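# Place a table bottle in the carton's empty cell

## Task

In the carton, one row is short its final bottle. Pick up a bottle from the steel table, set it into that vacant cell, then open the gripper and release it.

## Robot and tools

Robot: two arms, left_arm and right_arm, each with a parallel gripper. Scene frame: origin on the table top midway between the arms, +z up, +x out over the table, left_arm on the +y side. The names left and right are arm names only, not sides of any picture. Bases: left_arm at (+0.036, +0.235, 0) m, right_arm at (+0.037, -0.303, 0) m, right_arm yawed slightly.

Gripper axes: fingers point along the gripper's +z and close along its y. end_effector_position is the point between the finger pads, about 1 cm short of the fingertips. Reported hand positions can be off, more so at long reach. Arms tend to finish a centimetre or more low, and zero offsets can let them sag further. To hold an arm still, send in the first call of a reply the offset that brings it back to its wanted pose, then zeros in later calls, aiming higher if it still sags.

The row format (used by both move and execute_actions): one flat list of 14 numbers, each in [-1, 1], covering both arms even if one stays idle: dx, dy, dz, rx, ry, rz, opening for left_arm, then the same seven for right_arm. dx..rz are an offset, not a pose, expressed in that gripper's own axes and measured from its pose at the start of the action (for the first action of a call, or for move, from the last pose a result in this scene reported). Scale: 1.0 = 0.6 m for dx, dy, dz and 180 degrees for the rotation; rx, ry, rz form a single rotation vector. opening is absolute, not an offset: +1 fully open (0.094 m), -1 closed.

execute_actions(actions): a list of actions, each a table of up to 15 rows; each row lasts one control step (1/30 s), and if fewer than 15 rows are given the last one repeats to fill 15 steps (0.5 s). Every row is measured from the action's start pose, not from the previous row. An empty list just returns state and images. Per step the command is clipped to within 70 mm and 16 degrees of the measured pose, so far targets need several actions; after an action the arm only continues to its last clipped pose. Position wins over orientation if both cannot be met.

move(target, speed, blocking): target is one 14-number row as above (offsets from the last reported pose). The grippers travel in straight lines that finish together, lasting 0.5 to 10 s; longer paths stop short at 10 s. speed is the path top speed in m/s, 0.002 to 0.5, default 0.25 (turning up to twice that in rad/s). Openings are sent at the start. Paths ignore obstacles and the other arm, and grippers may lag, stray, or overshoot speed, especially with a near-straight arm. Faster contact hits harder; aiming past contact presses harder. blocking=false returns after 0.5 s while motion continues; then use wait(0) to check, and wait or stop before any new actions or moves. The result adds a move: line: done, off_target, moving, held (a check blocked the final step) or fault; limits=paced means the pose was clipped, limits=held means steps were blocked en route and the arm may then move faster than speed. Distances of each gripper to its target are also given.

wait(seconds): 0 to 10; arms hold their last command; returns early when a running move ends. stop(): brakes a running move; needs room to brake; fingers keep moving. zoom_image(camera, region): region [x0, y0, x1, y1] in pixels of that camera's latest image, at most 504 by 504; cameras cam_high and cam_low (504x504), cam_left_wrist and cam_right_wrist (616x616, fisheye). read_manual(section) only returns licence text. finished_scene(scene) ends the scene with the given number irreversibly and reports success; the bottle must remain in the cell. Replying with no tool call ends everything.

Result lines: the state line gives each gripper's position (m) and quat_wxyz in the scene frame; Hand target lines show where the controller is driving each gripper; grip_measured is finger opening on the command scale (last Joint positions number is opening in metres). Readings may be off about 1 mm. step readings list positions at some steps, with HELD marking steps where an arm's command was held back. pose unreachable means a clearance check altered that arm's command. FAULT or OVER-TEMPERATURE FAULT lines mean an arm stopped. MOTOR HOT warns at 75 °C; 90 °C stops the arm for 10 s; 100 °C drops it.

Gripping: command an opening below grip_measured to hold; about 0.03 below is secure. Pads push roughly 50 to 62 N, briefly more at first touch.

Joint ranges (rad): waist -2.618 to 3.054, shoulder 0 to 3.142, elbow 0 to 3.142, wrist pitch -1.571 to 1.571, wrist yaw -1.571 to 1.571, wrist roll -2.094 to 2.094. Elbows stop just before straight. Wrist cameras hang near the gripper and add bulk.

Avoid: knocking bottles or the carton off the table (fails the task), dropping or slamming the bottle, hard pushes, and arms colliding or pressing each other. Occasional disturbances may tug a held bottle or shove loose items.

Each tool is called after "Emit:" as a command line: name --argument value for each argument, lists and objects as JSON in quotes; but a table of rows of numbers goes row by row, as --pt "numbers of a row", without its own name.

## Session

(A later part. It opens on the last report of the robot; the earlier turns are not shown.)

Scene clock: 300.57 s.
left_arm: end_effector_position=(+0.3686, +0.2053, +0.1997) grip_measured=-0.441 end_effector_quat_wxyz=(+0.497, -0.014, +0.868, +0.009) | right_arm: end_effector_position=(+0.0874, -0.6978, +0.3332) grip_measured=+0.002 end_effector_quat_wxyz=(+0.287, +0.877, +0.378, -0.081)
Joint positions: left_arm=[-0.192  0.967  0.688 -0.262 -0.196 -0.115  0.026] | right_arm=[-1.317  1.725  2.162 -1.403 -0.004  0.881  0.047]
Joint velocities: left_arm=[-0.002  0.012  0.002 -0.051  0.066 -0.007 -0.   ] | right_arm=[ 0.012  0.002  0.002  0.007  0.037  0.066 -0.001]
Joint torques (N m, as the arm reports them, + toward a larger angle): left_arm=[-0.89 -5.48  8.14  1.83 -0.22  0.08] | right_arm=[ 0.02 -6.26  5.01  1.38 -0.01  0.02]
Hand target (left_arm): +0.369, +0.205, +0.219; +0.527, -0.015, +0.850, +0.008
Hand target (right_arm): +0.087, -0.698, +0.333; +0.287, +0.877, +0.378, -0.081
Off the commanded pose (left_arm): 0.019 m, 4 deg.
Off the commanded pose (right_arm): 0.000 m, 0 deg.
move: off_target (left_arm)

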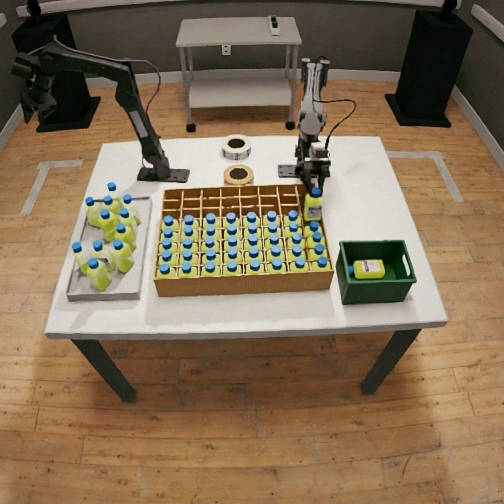

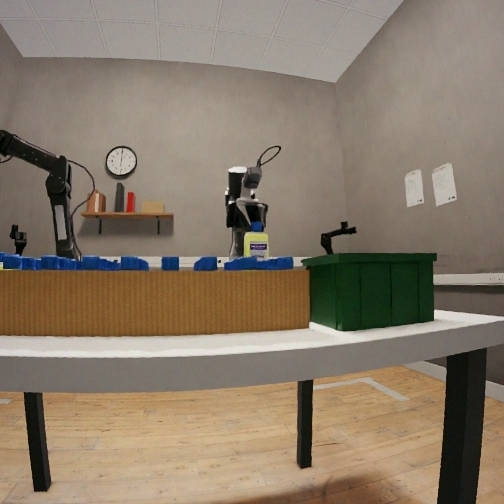

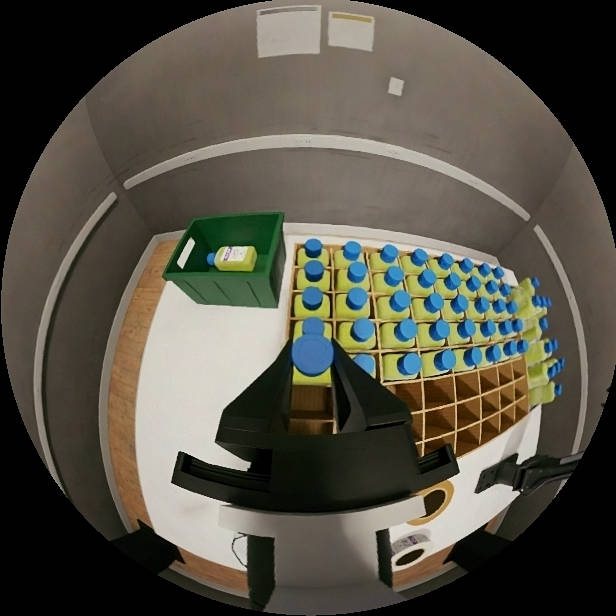

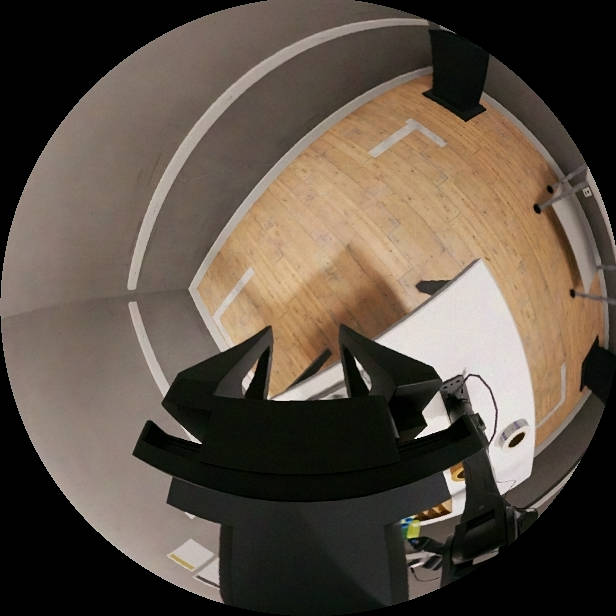

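Emit:
execute_actions --actions '[[[-0.028,0,-0.015,0,-0.022,0,-0.48,0,0,0,0,0,0,0],[-0.0285,0,-0.014,0,-0.022,0,-0.48,0,0,0,0,0,0,0],[-0.029,0,-0.013,0,-0.022,0,-0.48,0,0,0,0,0,0,0],[-0.0297,0,-0.012,0,-0.022,0,-0.48,0,0,0,0,0,0,0],[-0.0303,0,-0.011,0,-0.022,0,-0.48,0,0,0,0,0,0,0],[-0.031,0,-0.010,0,-0.022,0,-0.48,0,0,0,0,0,0,0],[-0.0315,0,-0.009,0,-0.022,0,-0.48,0,0,0,0,0,0,0],[-0.032,0,-0.008,0,-0.022,0,-0.48,0,0,0,0,0,0,0],[-0.0326,0,-0.007,0,-0.022,0,-0.48,0,0,0,0,0,0,0],[-0.0332,0,-0.006,0,-0.022,0,-0.48,0,0,0,0,0,0,0]]]'

Emit:
wait --seconds 0.5

Scene clock: 320.60 s.
left_arm: end_effector_position=(+0.3684, +0.2055, +0.1994) grip_measured=-0.441 end_effector_quat_wxyz=(+0.496, -0.010, +0.868, +0.011) | right_arm: end_effector_position=(+0.0874, -0.6978, +0.3332) grip_measured=+0.002 end_effector_quat_wxyz=(+0.287, +0.877, +0.378, -0.081)
Joint positions: left_arm=[-0.192  0.967  0.688 -0.264 -0.197 -0.106  0.026] | right_arm=[-1.317  1.725  2.162 -1.403 -0.004  0.881  0.047]
Joint velocities: left_arm=[-0.007 -0.007  0.002  0.007  0.022 -0.007 -0.   ] | right_arm=[-0.007  0.002  0.017  0.022 -0.022 -0.051 -0.001]
Joint torques (N m, as the arm reports them, + toward a larger angle): left_arm=[ 0.03 -3.44  9.32  1.98 -0.12  0.08] | right_arm=[ 0.03 -6.27  5.01  1.37 -0.02  0.02]
Hand target (left_arm): +0.374, +0.206, +0.219; +0.527, -0.013, +0.850, +0.009
Hand target (right_arm): +0.087, -0.698, +0.333; +0.287, +0.877, +0.378, -0.081
Off the commanded pose (left_arm): 0.021 m, 4 deg.
Off the commanded pose (right_arm): 0.000 m, 0 deg.
Step readings (end_effector_position):
0: left_arm (+0.3684, +0.2055, +0.1995) | right_arm (+0.0874, -0.6978, +0.3332)
1: left_arm (+0.3684, +0.2055, +0.1995) | right_arm (+0.0874, -0.6978, +0.3332)
2: left_arm (+0.3684, +0.2055, +0.1994) | right_arm (+0.0874, -0.6978, +0.3332)
4: left_arm (+0.3684, +0.2055, +0.1994) | right_arm (+0.0874, -0.6978, +0.3332)
8: left_arm (+0.3684, +0.2055, +0.1994) | right_arm (+0.0874, -0.6978, +0.3332)
15: end_effector_position above

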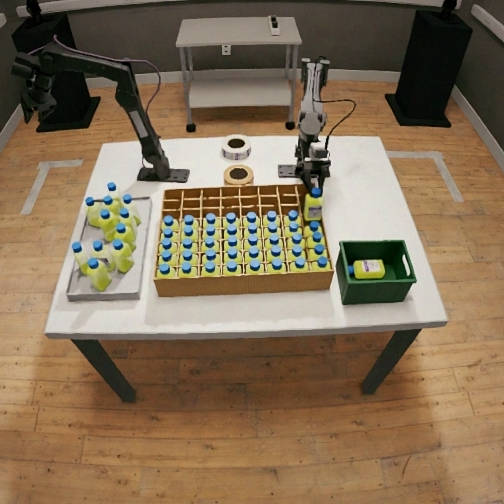

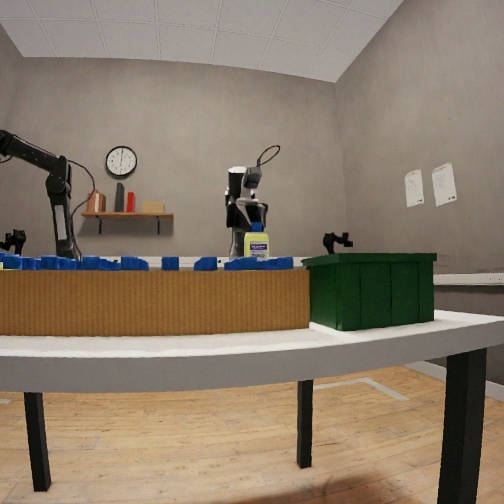

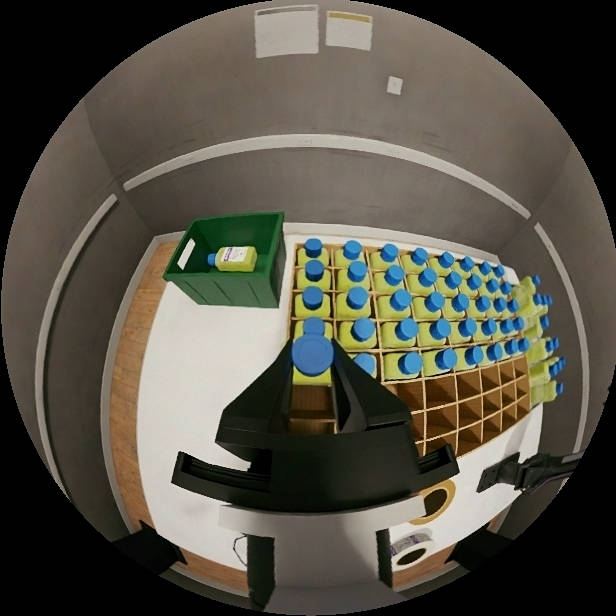

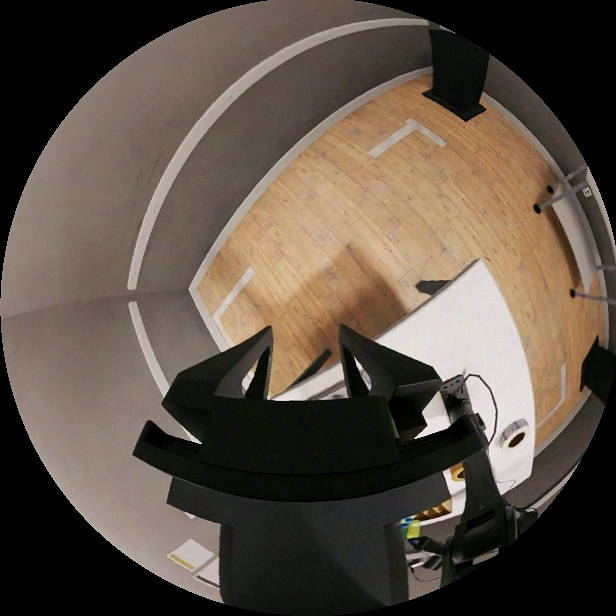

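Scene clock: 321.10 s.
left_arm: end_effector_position=(+0.3684, +0.2055, +0.1994) grip_measured=-0.441 end_effector_quat_wxyz=(+0.496, -0.010, +0.868, +0.011) | right_arm: end_effector_position=(+0.0874, -0.6978, +0.3332) grip_measured=+0.002 end_effector_quat_wxyz=(+0.287, +0.877, +0.378, -0.081)
Joint positions: left_arm=[-0.192  0.967  0.688 -0.264 -0.197 -0.106  0.026] | right_arm=[-1.317  1.725  2.162 -1.403 -0.004  0.881  0.047]
Joint velocities: left_arm=[-0.002  0.007  0.002  0.022  0.051  0.037  0.   ] | right_arm=[ 0.002  0.007 -0.007 -0.007  0.051 -0.022  0.   ]
Joint torques (N m, as the arm reports them, + toward a larger angle): left_arm=[ 0.03 -3.45  9.31  1.98 -0.12  0.08] | right_arm=[ 0.03 -6.26  5.01  1.38 -0.01  0.02]
Hand target (left_arm): +0.374, +0.206, +0.219; +0.527, -0.013, +0.850, +0.009
Hand target (right_arm): +0.087, -0.698, +0.333; +0.287, +0.877, +0.378, -0.081
Off the commanded pose (left_arm): 0.021 m, 4 deg.
Off the commanded pose (right_arm): 0.000 m, 0 deg.
wait: 0.50 s; at rest by 0.17 s

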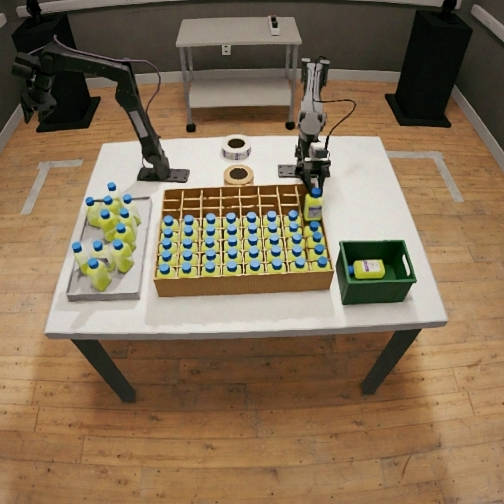

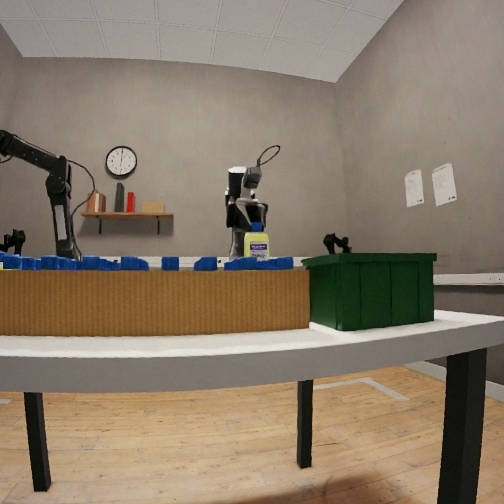

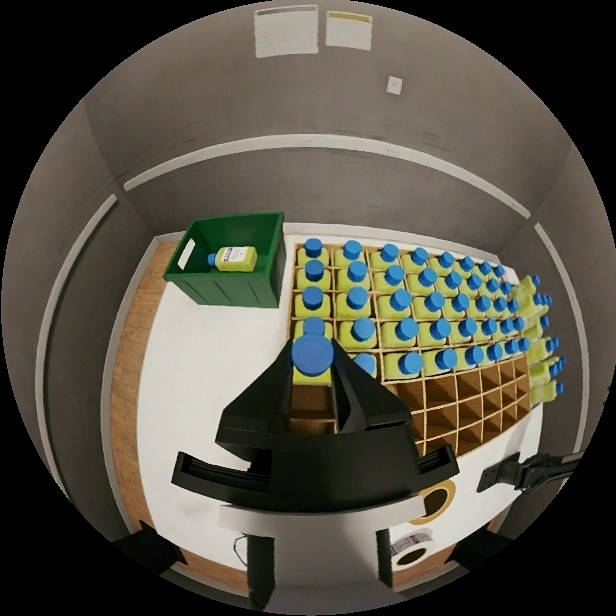

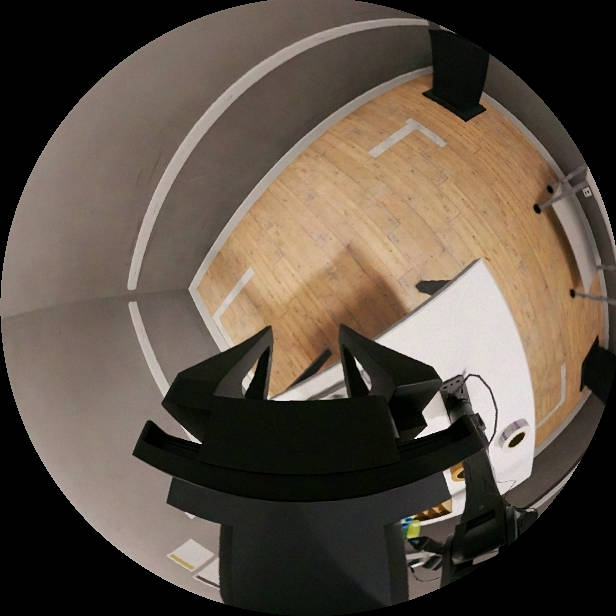

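Emit:
execute_actions --actions '[[[-0.0335,0,-0.006,0,-0.022,-0.003,-0.48,0,0,0,0,0,0,0],[-0.034,0,-0.005,0,-0.022,-0.004,-0.48,0,0,0,0,0,0,0],[-0.0346,0,-0.004,0,-0.022,-0.005,-0.48,0,0,0,0,0,0,0],[-0.0352,0,-0.003,0,-0.022,-0.006,-0.48,0,0,0,0,0,0,0],[-0.0358,0,-0.002,0,-0.022,-0.007,-0.48,0,0,0,0,0,0,0],[-0.0364,0,-0.001,0,-0.022,-0.008,-0.48,0,0,0,0,0,0,0],[-0.037,0,0,0,-0.022,-0.008,-0.48,0,0,0,0,0,0,0],[-0.0376,-0.001,0.001,0,-0.022,-0.008,-0.48,0,0,0,0,0,0,0],[-0.0382,-0.001,0.002,0,-0.022,-0.008,-0.48,0,0,0,0,0,0,0]]]'

Emit:
wait --seconds 0.5

Emit:
zoom_image --camera "cam_high" --region '[285,190,335,240]'

Emit:
zoom_image --camera "cam_left_wrist" --region '[250,290,400,440]'

Scene clock: 336.30 s.
left_arm: end_effector_position=(+0.3694, +0.2053, +0.2011) grip_measured=-0.441 end_effector_quat_wxyz=(+0.500, -0.012, +0.866, +0.010) | right_arm: end_effector_position=(+0.0874, -0.6978, +0.3332) grip_measured=+0.002 end_effector_quat_wxyz=(+0.287, +0.877, +0.378, -0.081)
Joint positions: left_arm=[-0.192  0.967  0.688 -0.256 -0.197 -0.11   0.026] | right_arm=[-1.317  1.725  2.162 -1.403 -0.004  0.881  0.047]
Joint velocities: left_arm=[-0.002  0.002  0.002 -0.007 -0.037 -0.007 -0.001] | right_arm=[-0.002 -0.002  0.022 -0.022  0.007 -0.066  0.   ]
Joint torques (N m, as the arm reports them, + toward a larger angle): left_arm=[ 0.24 -1.59 10.23  2.06 -0.1  -0.03] | right_arm=[ 0.03 -6.28  5.01  1.38 -0.02  0.02]
Hand target (left_arm): +0.380, +0.205, +0.219; +0.526, -0.020, +0.850, +0.006
Hand target (right_arm): +0.087, -0.698, +0.333; +0.287, +0.877, +0.378, -0.081
Off the commanded pose (left_arm): 0.021 m, 4 deg.
Off the commanded pose (right_arm): 0.000 m, 0 deg.
Step readings (end_effector_position):
0: left_arm (+0.3684, +0.2055, +0.1994) | right_arm (+0.0874, -0.6978, +0.3332)
1: left_arm (+0.3684, +0.2055, +0.1994) | right_arm (+0.0874, -0.6978, +0.3332)
2: left_arm (+0.3684, +0.2055, +0.1994) | right_arm (+0.0874, -0.6978, +0.3332)
4: left_arm (+0.3684, +0.2055, +0.1994) | right_arm (+0.0874, -0.6978, +0.3332)
8: left_arm (+0.3687, +0.2055, +0.1999) | right_arm (+0.0874, -0.6978, +0.3332)
15: end_effector_position above

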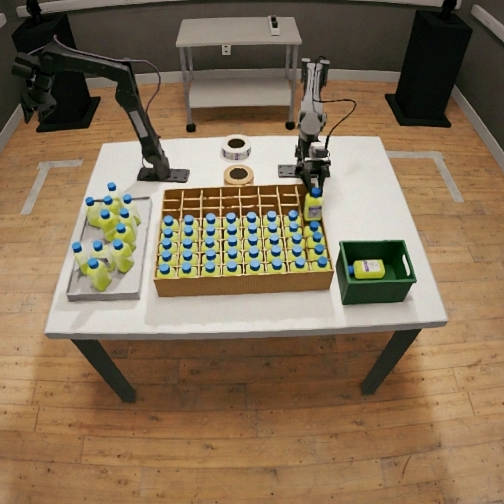

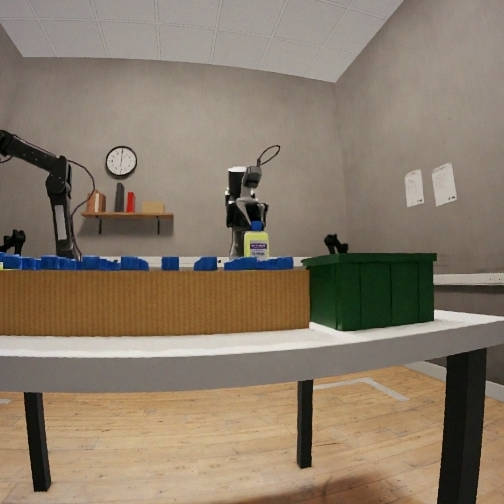

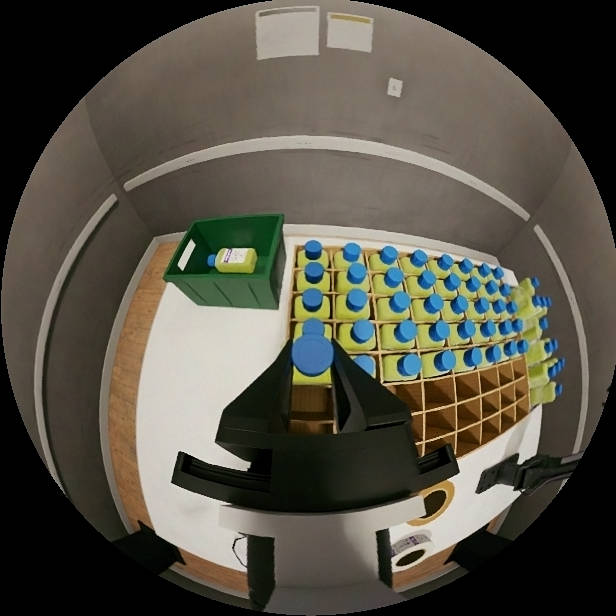

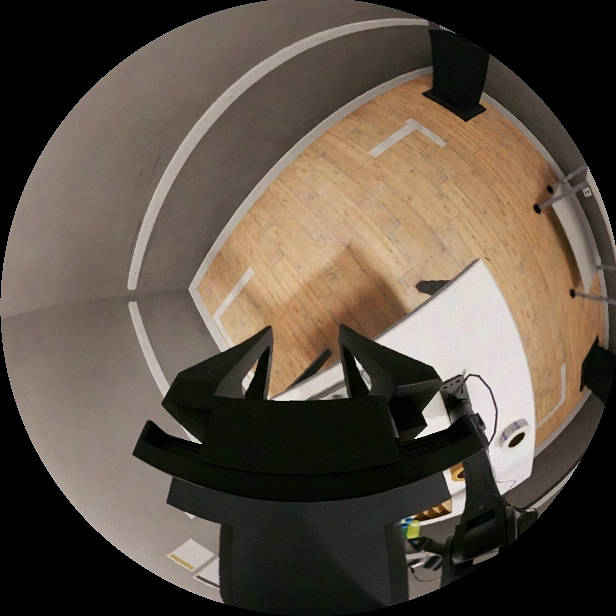

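Scene clock: 336.80 s.
left_arm: end_effector_position=(+0.3695, +0.2053, +0.2014) grip_measured=-0.441 end_effector_quat_wxyz=(+0.500, -0.012, +0.866, +0.010) | right_arm: end_effector_position=(+0.0874, -0.6978, +0.3332) grip_measured=+0.002 end_effector_quat_wxyz=(+0.287, +0.877, +0.378, -0.081)
Joint positions: left_arm=[-0.192  0.967  0.688 -0.254 -0.197 -0.11   0.026] | right_arm=[-1.317  1.725  2.162 -1.403 -0.004  0.881  0.047]
Joint velocities: left_arm=[ 0.002  0.002 -0.007 -0.007 -0.11   0.022 -0.001] | right_arm=[ 0.002 -0.002  0.007  0.051 -0.081  0.022  0.001]
Joint torques (N m, as the arm reports them, + toward a larger angle): left_arm=[ 0.24 -1.59 10.23  2.03 -0.1  -0.04] | right_arm=[ 0.04 -6.27  5.01  1.38 -0.02  0.02]
Hand target (left_arm): +0.380, +0.205, +0.219; +0.526, -0.019, +0.850, +0.006
Hand target (right_arm): +0.087, -0.698, +0.333; +0.287, +0.877, +0.378, -0.081
Off the commanded pose (left_arm): 0.021 m, 4 deg.
Off the commanded pose (right_arm): 0.000 m, 0 deg.
wait: 0.50 s; at rest by 0.17 s

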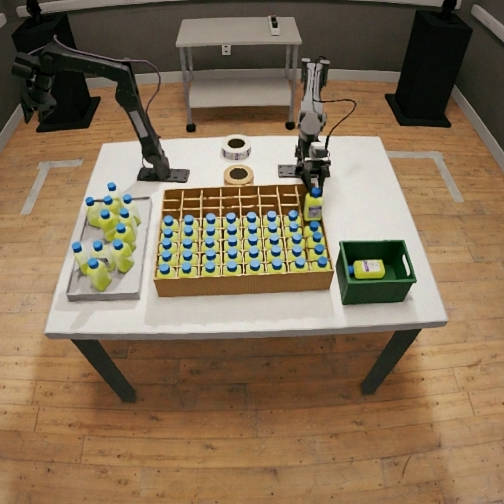

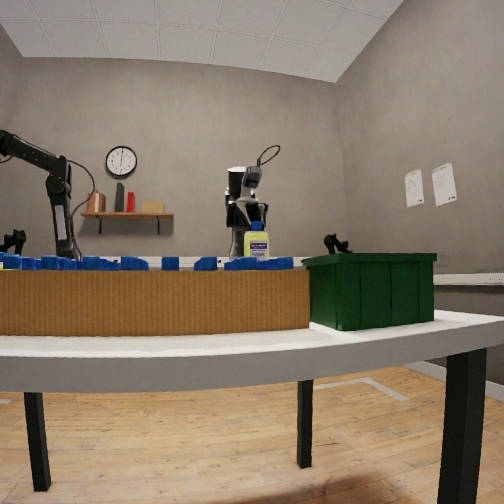

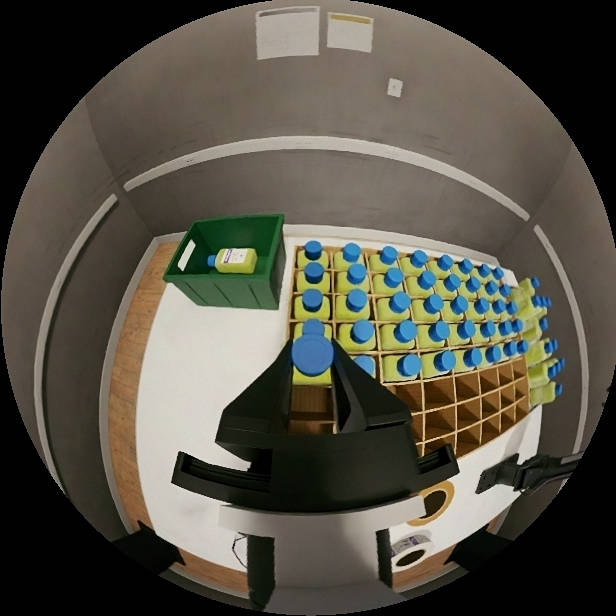

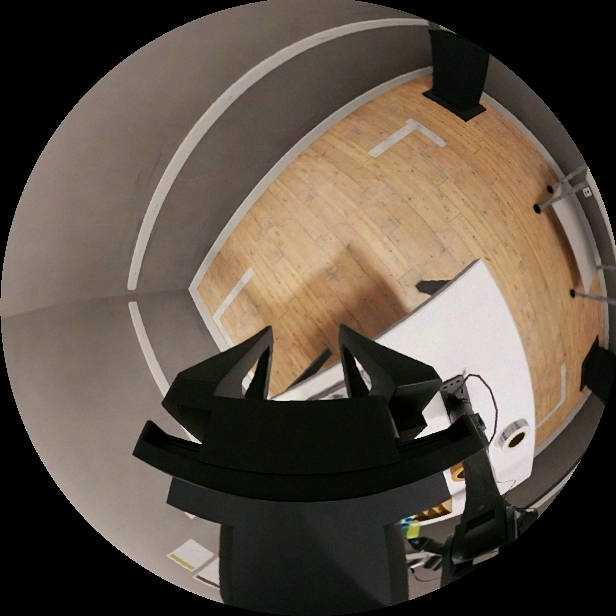

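Region (285, 190, 335, 240) of cam_high's 504x504 image, scaled by 10.080, with more detail than that image has.

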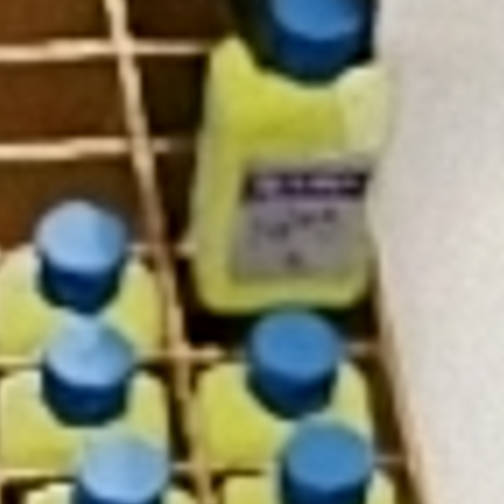

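Region (250, 290, 400, 440) of cam_left_wrist's 616x616 image, scaled by 3.360, with more detail than that image has.

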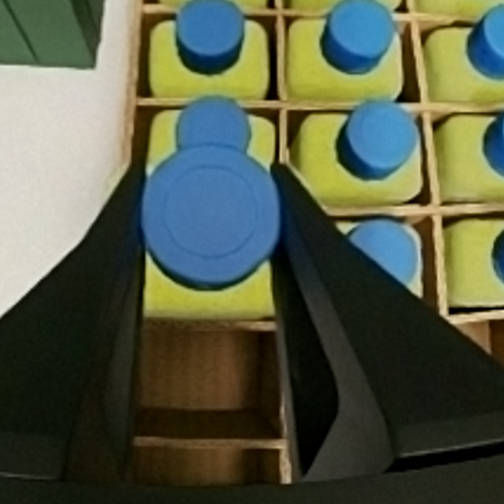

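Emit:
execute_actions --actions '[[[-0.033,-0.001,0.0015,0,-0.02,-0.006,-0.48,0,0,0,0,0,0,0],[-0.0318,-0.001,0.0025,0,-0.02,-0.006,-0.48,0,0,0,0,0,0,0],[-0.0306,-0.001,0.0034,0,-0.02,-0.006,-0.48,0,0,0,0,0,0,0],[-0.0294,-0.001,0.0043,0,-0.02,-0.006,-0.48,0,0,0,0,0,0,0],[-0.0282,-0.001,0.0053,0,-0.02,-0.006,-0.48,0,0,0,0,0,0,0],[-0.027,-0.001,0.0062,0,-0.02,-0.006,-0.48,0,0,0,0,0,0,0],[-0.0258,-0.001,0.0072,0,-0.02,-0.006,-0.48,0,0,0,0,0,0,0],[-0.0246,-0.001,0.0081,0,-0.02,-0.006,-0.48,0,0,0,0,0,0,0],[-0.0234,-0.001,0.009,0,-0.02,-0.006,-0.48,0,0,0,0,0,0,0],[-0.0222,-0.001,0.01,0,-0.02,-0.006,-0.48,0,0,0,0,0,0,0],[-0.021,-0.001,0.011,0,-0.02,-0.006,-0.48,0,0,0,0,0,0,0],[-0.0198,-0.001,0.012,0,-0.02,-0.006,-0.48,0,0,0,0,0,0,0],[-0.0186,-0.001,0.013,0,-0.02,-0.006,-0.48,0,0,0,0,0,0,0],[-0.0174,-0.001,0.014,0,-0.02,-0.006,-0.48,0,0,0,0,0,0,0],[-0.0162,-0.001,0.0147,0,-0.02,-0.006,-0.48,0,0,0,0,0,0,0]]]'

Emit:
wait --seconds 0.7

Emit:
zoom_image --camera "cam_high" --region '[285,190,335,240]'

Emit:
zoom_image --camera "cam_left_wrist" --region '[250,290,400,440]'

Scene clock: 359.77 s.
left_arm: end_effector_position=(+0.3734, +0.2045, +0.1964) grip_measured=-0.441 end_effector_quat_wxyz=(+0.505, -0.013, +0.863, +0.008) | right_arm: end_effector_position=(+0.0874, -0.6978, +0.3332) grip_measured=+0.002 end_effector_quat_wxyz=(+0.287, +0.877, +0.378, -0.081)
Joint positions: left_arm=[-0.192  0.982  0.664 -0.205 -0.197 -0.11   0.026] | right_arm=[-1.317  1.725  2.162 -1.403 -0.004  0.881  0.047]
Joint velocities: left_arm=[ 0.007  0.066 -0.149  0.051 -0.037  0.007 -0.   ] | right_arm=[-0.012  0.002 -0.002 -0.125  0.051  0.007  0.002]
Joint torques (N m, as the arm reports them, + toward a larger angle): left_arm=[ 0.44 -2.55  8.64  2.   -0.07 -0.02] | right_arm=[ 0.03 -6.27  5.01  1.38 -0.02  0.02]
Hand target (left_arm): +0.381, +0.205, +0.206; +0.527, -0.019, +0.850, +0.005
Hand target (right_arm): +0.087, -0.698, +0.333; +0.287, +0.877, +0.378, -0.081
Off the commanded pose (left_arm): 0.012 m, 3 deg.
Off the commanded pose (right_arm): 0.000 m, 0 deg.
Step readings (end_effector_position):
0: left_arm (+0.3695, +0.2053, +0.2014) | right_arm (+0.0874, -0.6978, +0.3332)
1: left_arm (+0.3696, +0.2053, +0.2014) | right_arm (+0.0874, -0.6978, +0.3332)
2: left_arm (+0.3696, +0.2053, +0.2016) | right_arm (+0.0874, -0.6978, +0.3332)
4: left_arm (+0.3701, +0.2052, +0.2024) | right_arm (+0.0874, -0.6978, +0.3332)
8: left_arm (+0.3715, +0.2049, +0.2049) | right_arm (+0.0874, -0.6978, +0.3332)
15: end_effector_position above

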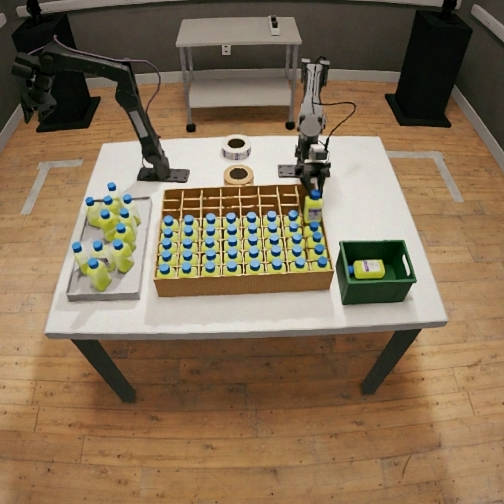

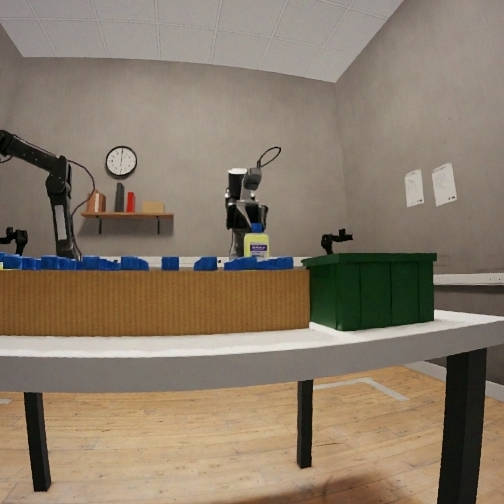

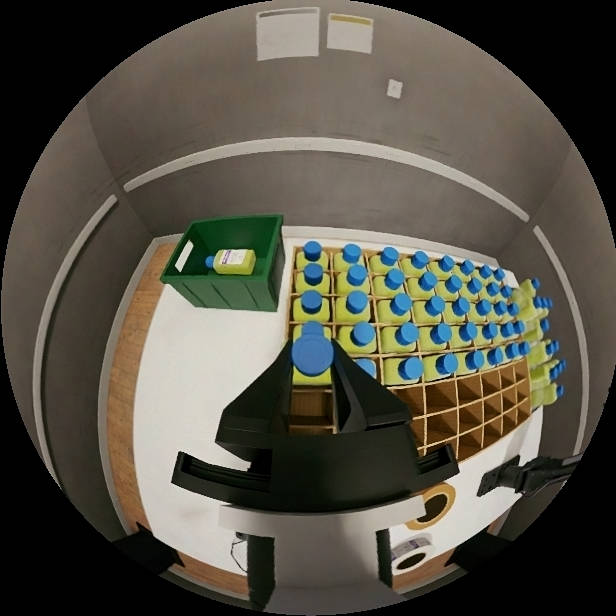

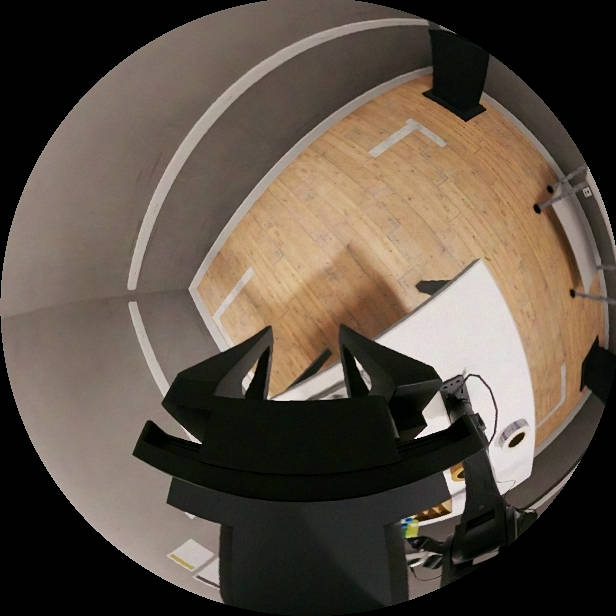

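Scene clock: 360.47 s.
left_arm: end_effector_position=(+0.3737, +0.2045, +0.1923) grip_measured=-0.441 end_effector_quat_wxyz=(+0.504, -0.012, +0.864, +0.009) | right_arm: end_effector_position=(+0.0874, -0.6978, +0.3332) grip_measured=+0.002 end_effector_quat_wxyz=(+0.287, +0.877, +0.378, -0.081)
Joint positions: left_arm=[-0.192  0.987  0.653 -0.193 -0.197 -0.11   0.026] | right_arm=[-1.317  1.725  2.162 -1.403 -0.004  0.881  0.047]
Joint velocities: left_arm=[-0.002  0.007  0.007 -0.007  0.081  0.007 -0.   ] | right_arm=[ 0.012 -0.012  0.007  0.022  0.051  0.022 -0.   ]
Joint torques (N m, as the arm reports them, + toward a larger angle): left_arm=[ 0.44 -2.46  8.91  2.04 -0.07 -0.02] | right_arm=[ 0.04 -6.26  5.01  1.38 -0.01  0.02]
Hand target (left_arm): +0.381, +0.205, +0.206; +0.527, -0.019, +0.850, +0.005
Hand target (right_arm): +0.087, -0.698, +0.333; +0.287, +0.877, +0.378, -0.081
Off the commanded pose (left_arm): 0.016 m, 3 deg.
Off the commanded pose (right_arm): 0.000 m, 0 deg.
wait: 0.70 s; at rest by 0.23 s

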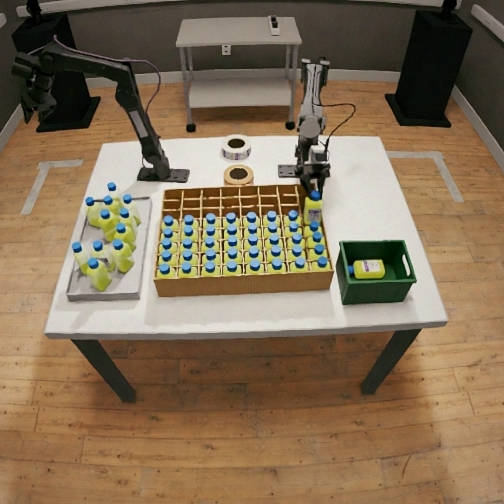

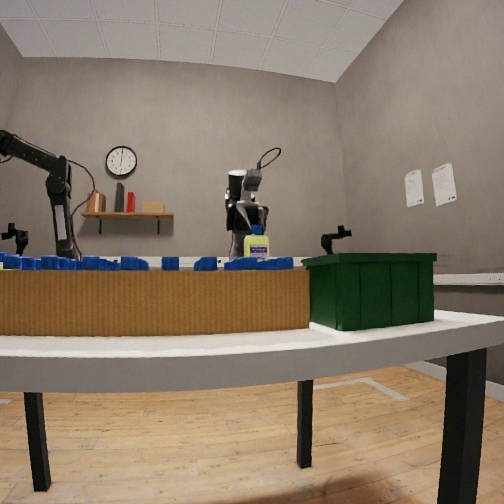

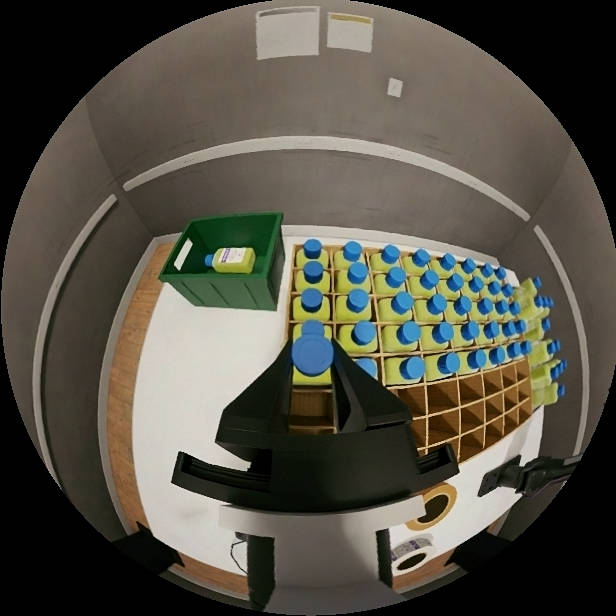

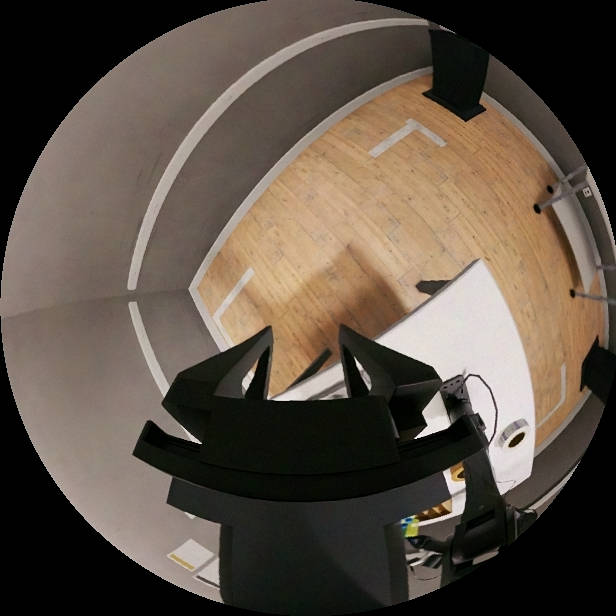

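Region (285, 190, 335, 240) of cam_high's 504x504 image, scaled by 10.080, with more detail than that image has.

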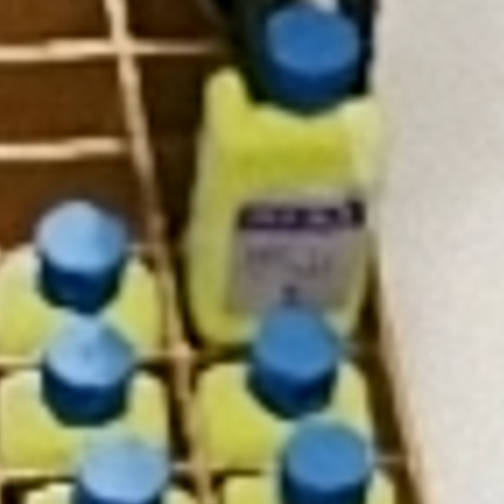

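Region (250, 290, 400, 440) of cam_left_wrist's 616x616 image, scaled by 3.360, with more detail than that image has.

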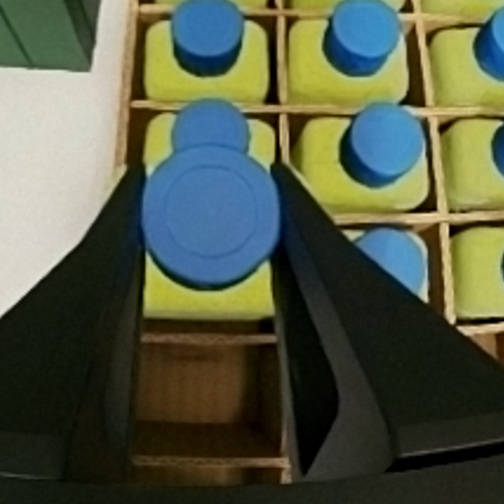

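Emit:
execute_actions --actions '[[[-0.023,0,-0.002,0,-0.015,-0.005,-0.48,0,0,0,0,0,0,0],[-0.021,0,-0.003,0,-0.013,-0.005,-0.48,0,0,0,0,0,0,0],[-0.019,0,-0.003,0,-0.012,-0.005,-0.48,0,0,0,0,0,0,0],[-0.017,0,-0.003,0,-0.011,-0.005,-0.48,0,0,0,0,0,0,0],[-0.015,0,-0.0025,0,-0.010,-0.005,-0.48,0,0,0,0,0,0,0],[-0.013,0,-0.0015,0,-0.010,-0.005,-0.48,0,0,0,0,0,0,0],[-0.011,0,-0.0004,0,-0.010,-0.005,-0.48,0,0,0,0,0,0,0],[-0.009,0,0.0007,0,-0.010,-0.005,-0.48,0,0,0,0,0,0,0],[-0.007,0,0.0019,0,-0.010,-0.005,-0.48,0,0,0,0,0,0,0],[-0.005,0,0.003,0,-0.010,-0.005,-0.48,0,0,0,0,0,0,0],[-0.003,0,0.0041,0,-0.011,-0.005,-0.48,0,0,0,0,0,0,0],[-0.001,0,0.0053,0,-0.011,-0.005,-0.48,0,0,0,0,0,0,0],[0.001,0,0.0064,0,-0.012,-0.005,-0.48,0,0,0,0,0,0,0],[0.003,0,0.0075,0,-0.012,-0.005,-0.48,0,0,0,0,0,0,0],[0.005,0,0.0087,0,-0.012,-0.005,-0.48,0,0,0,0,0,0,0]]]'

Emit:
wait --seconds 0.7

Emit:
zoom_image --camera "cam_high" --region '[285,190,335,240]'

Emit:
zoom_image --camera "cam_left_wrist" --region '[250,290,400,440]'

Scene clock: 383.93 s.
left_arm: end_effector_position=(+0.3692, +0.2053, +0.1756) grip_measured=-0.441 end_effector_quat_wxyz=(+0.493, -0.013, +0.870, +0.010) | right_arm: end_effector_position=(+0.0874, -0.6978, +0.3332) grip_measured=+0.002 end_effector_quat_wxyz=(+0.287, +0.877, +0.378, -0.081)
Joint positions: left_arm=[-0.192  0.987  0.608 -0.173 -0.197 -0.114  0.026] | right_arm=[-1.317  1.725  2.162 -1.403 -0.004  0.881  0.047]
Joint velocities: left_arm=[ 0.007 -0.002 -0.164  0.212 -0.022  0.066  0.   ] | right_arm=[-0.002  0.012 -0.007  0.007  0.007 -0.051 -0.001]
Joint torques (N m, as the arm reports them, + toward a larger angle): left_arm=[ 0.02 -2.96  8.54  1.81 -0.07 -0.03] | right_arm=[ 0.03 -6.28  5.01  1.37 -0.01  0.02]
Hand target (left_arm): +0.376, +0.205, +0.187; +0.519, -0.019, +0.855, +0.005
Hand target (right_arm): +0.087, -0.698, +0.333; +0.287, +0.877, +0.378, -0.081
Off the commanded pose (left_arm): 0.014 m, 4 deg.
Off the commanded pose (right_arm): 0.000 m, 0 deg.
Step readings (end_effector_position):
0: left_arm (+0.3737, +0.2045, +0.1923) | right_arm (+0.0874, -0.6978, +0.3332)
1: left_arm (+0.3737, +0.2045, +0.1923) | right_arm (+0.0874, -0.6978, +0.3332)
2: left_arm (+0.3736, +0.2045, +0.1921) | right_arm (+0.0874, -0.6978, +0.3332)
4: left_arm (+0.3732, +0.2046, +0.1915) | right_arm (+0.0874, -0.6978, +0.3332)
8: left_arm (+0.3726, +0.2047, +0.1898) | right_arm (+0.0874, -0.6978, +0.3332)
15: end_effector_position above

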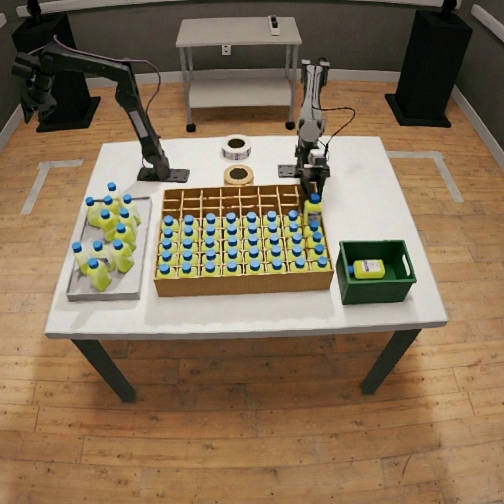

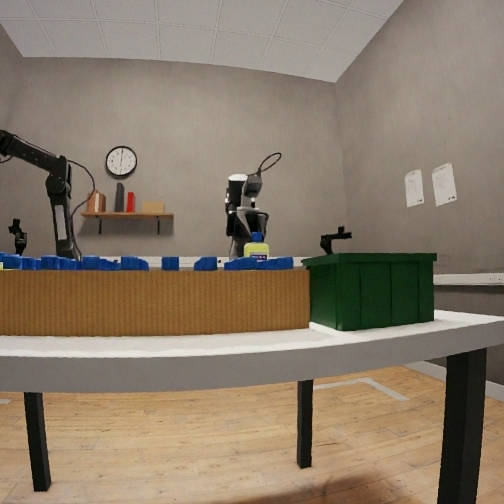

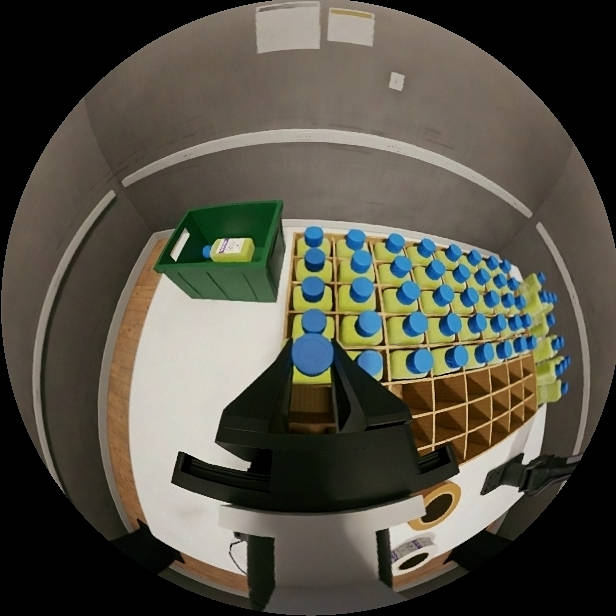

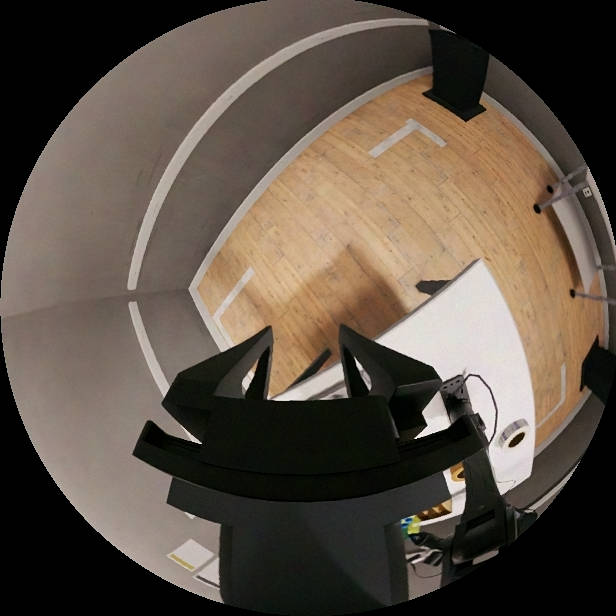

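Scene clock: 384.63 s.
left_arm: end_effector_position=(+0.3697, +0.2052, +0.1747) grip_measured=-0.441 end_effector_quat_wxyz=(+0.496, -0.013, +0.868, +0.010) | right_arm: end_effector_position=(+0.0874, -0.6978, +0.3332) grip_measured=+0.002 end_effector_quat_wxyz=(+0.287, +0.877, +0.378, -0.081)
Joint positions: left_arm=[-0.192  0.987  0.599 -0.157 -0.197 -0.114  0.026] | right_arm=[-1.317  1.725  2.162 -1.403 -0.004  0.881  0.047]
Joint velocities: left_arm=[-0.002 -0.007 -0.007 -0.007  0.007  0.022 -0.   ] | right_arm=[ 0.007 -0.007  0.007 -0.007 -0.037 -0.051 -0.   ]
Joint torques (N m, as the arm reports them, + toward a larger angle): left_arm=[ 0.03 -2.96  8.44  1.99 -0.09 -0.03] | right_arm=[ 0.03 -6.27  5.    1.37 -0.01  0.02]
Hand target (left_arm): +0.376, +0.205, +0.187; +0.519, -0.019, +0.855, +0.005
Hand target (right_arm): +0.087, -0.698, +0.333; +0.287, +0.877, +0.378, -0.081
Off the commanded pose (left_arm): 0.014 m, 3 deg.
Off the commanded pose (right_arm): 0.000 m, 0 deg.
wait: 0.70 s; at rest by 0.17 s

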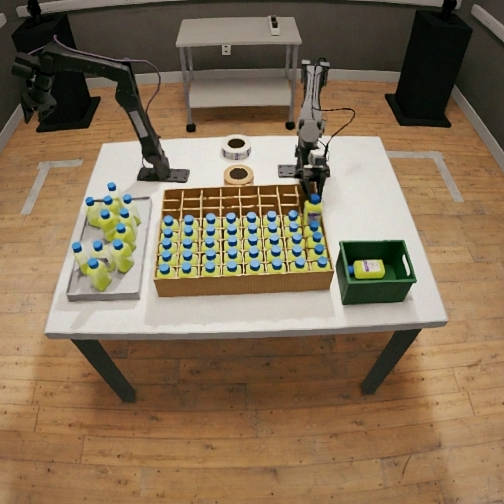

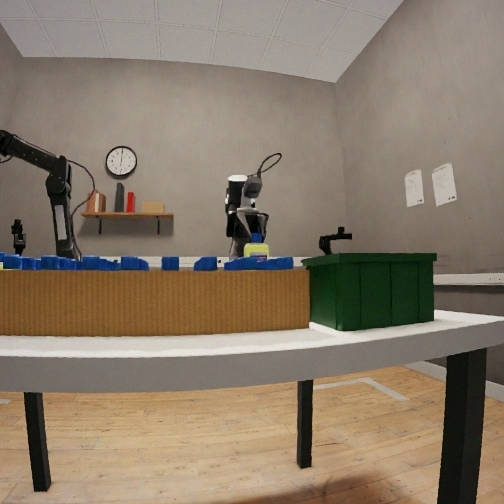

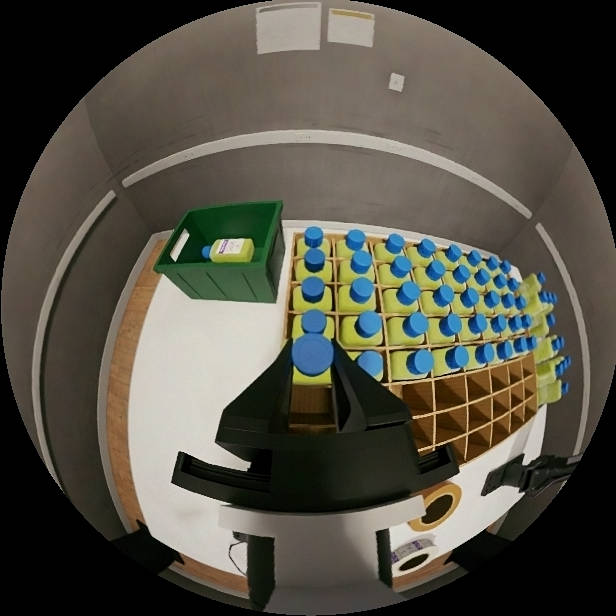

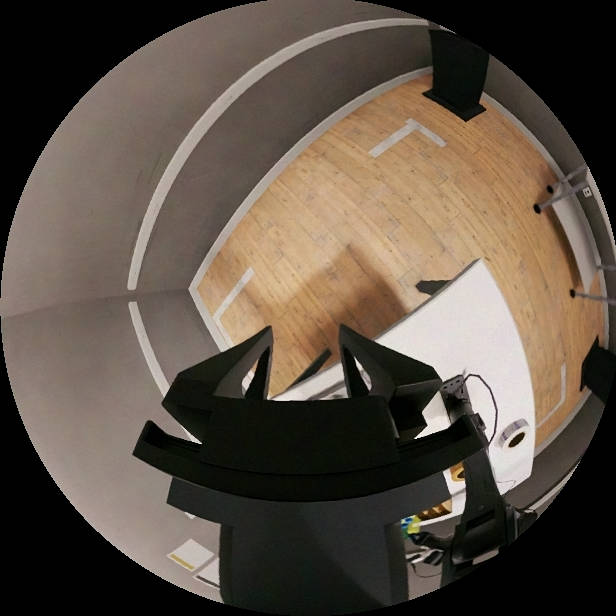

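Region (285, 190, 335, 240) of cam_high's 504x504 image, scaled by 10.080, with more detail than that image has.

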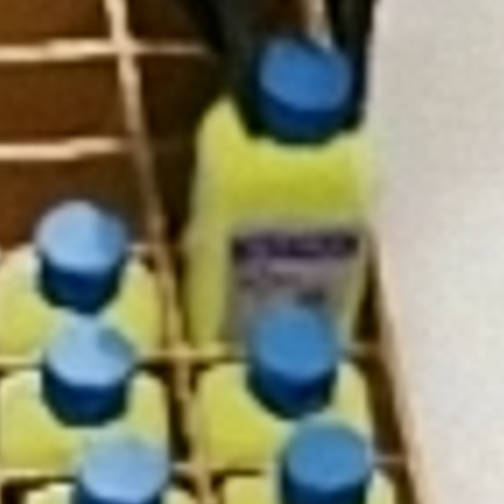

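Region (250, 290, 400, 440) of cam_left_wrist's 616x616 image, scaled by 3.360, with more detail than that image has.

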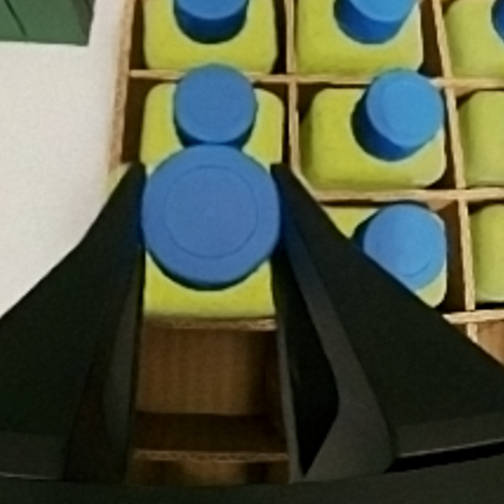

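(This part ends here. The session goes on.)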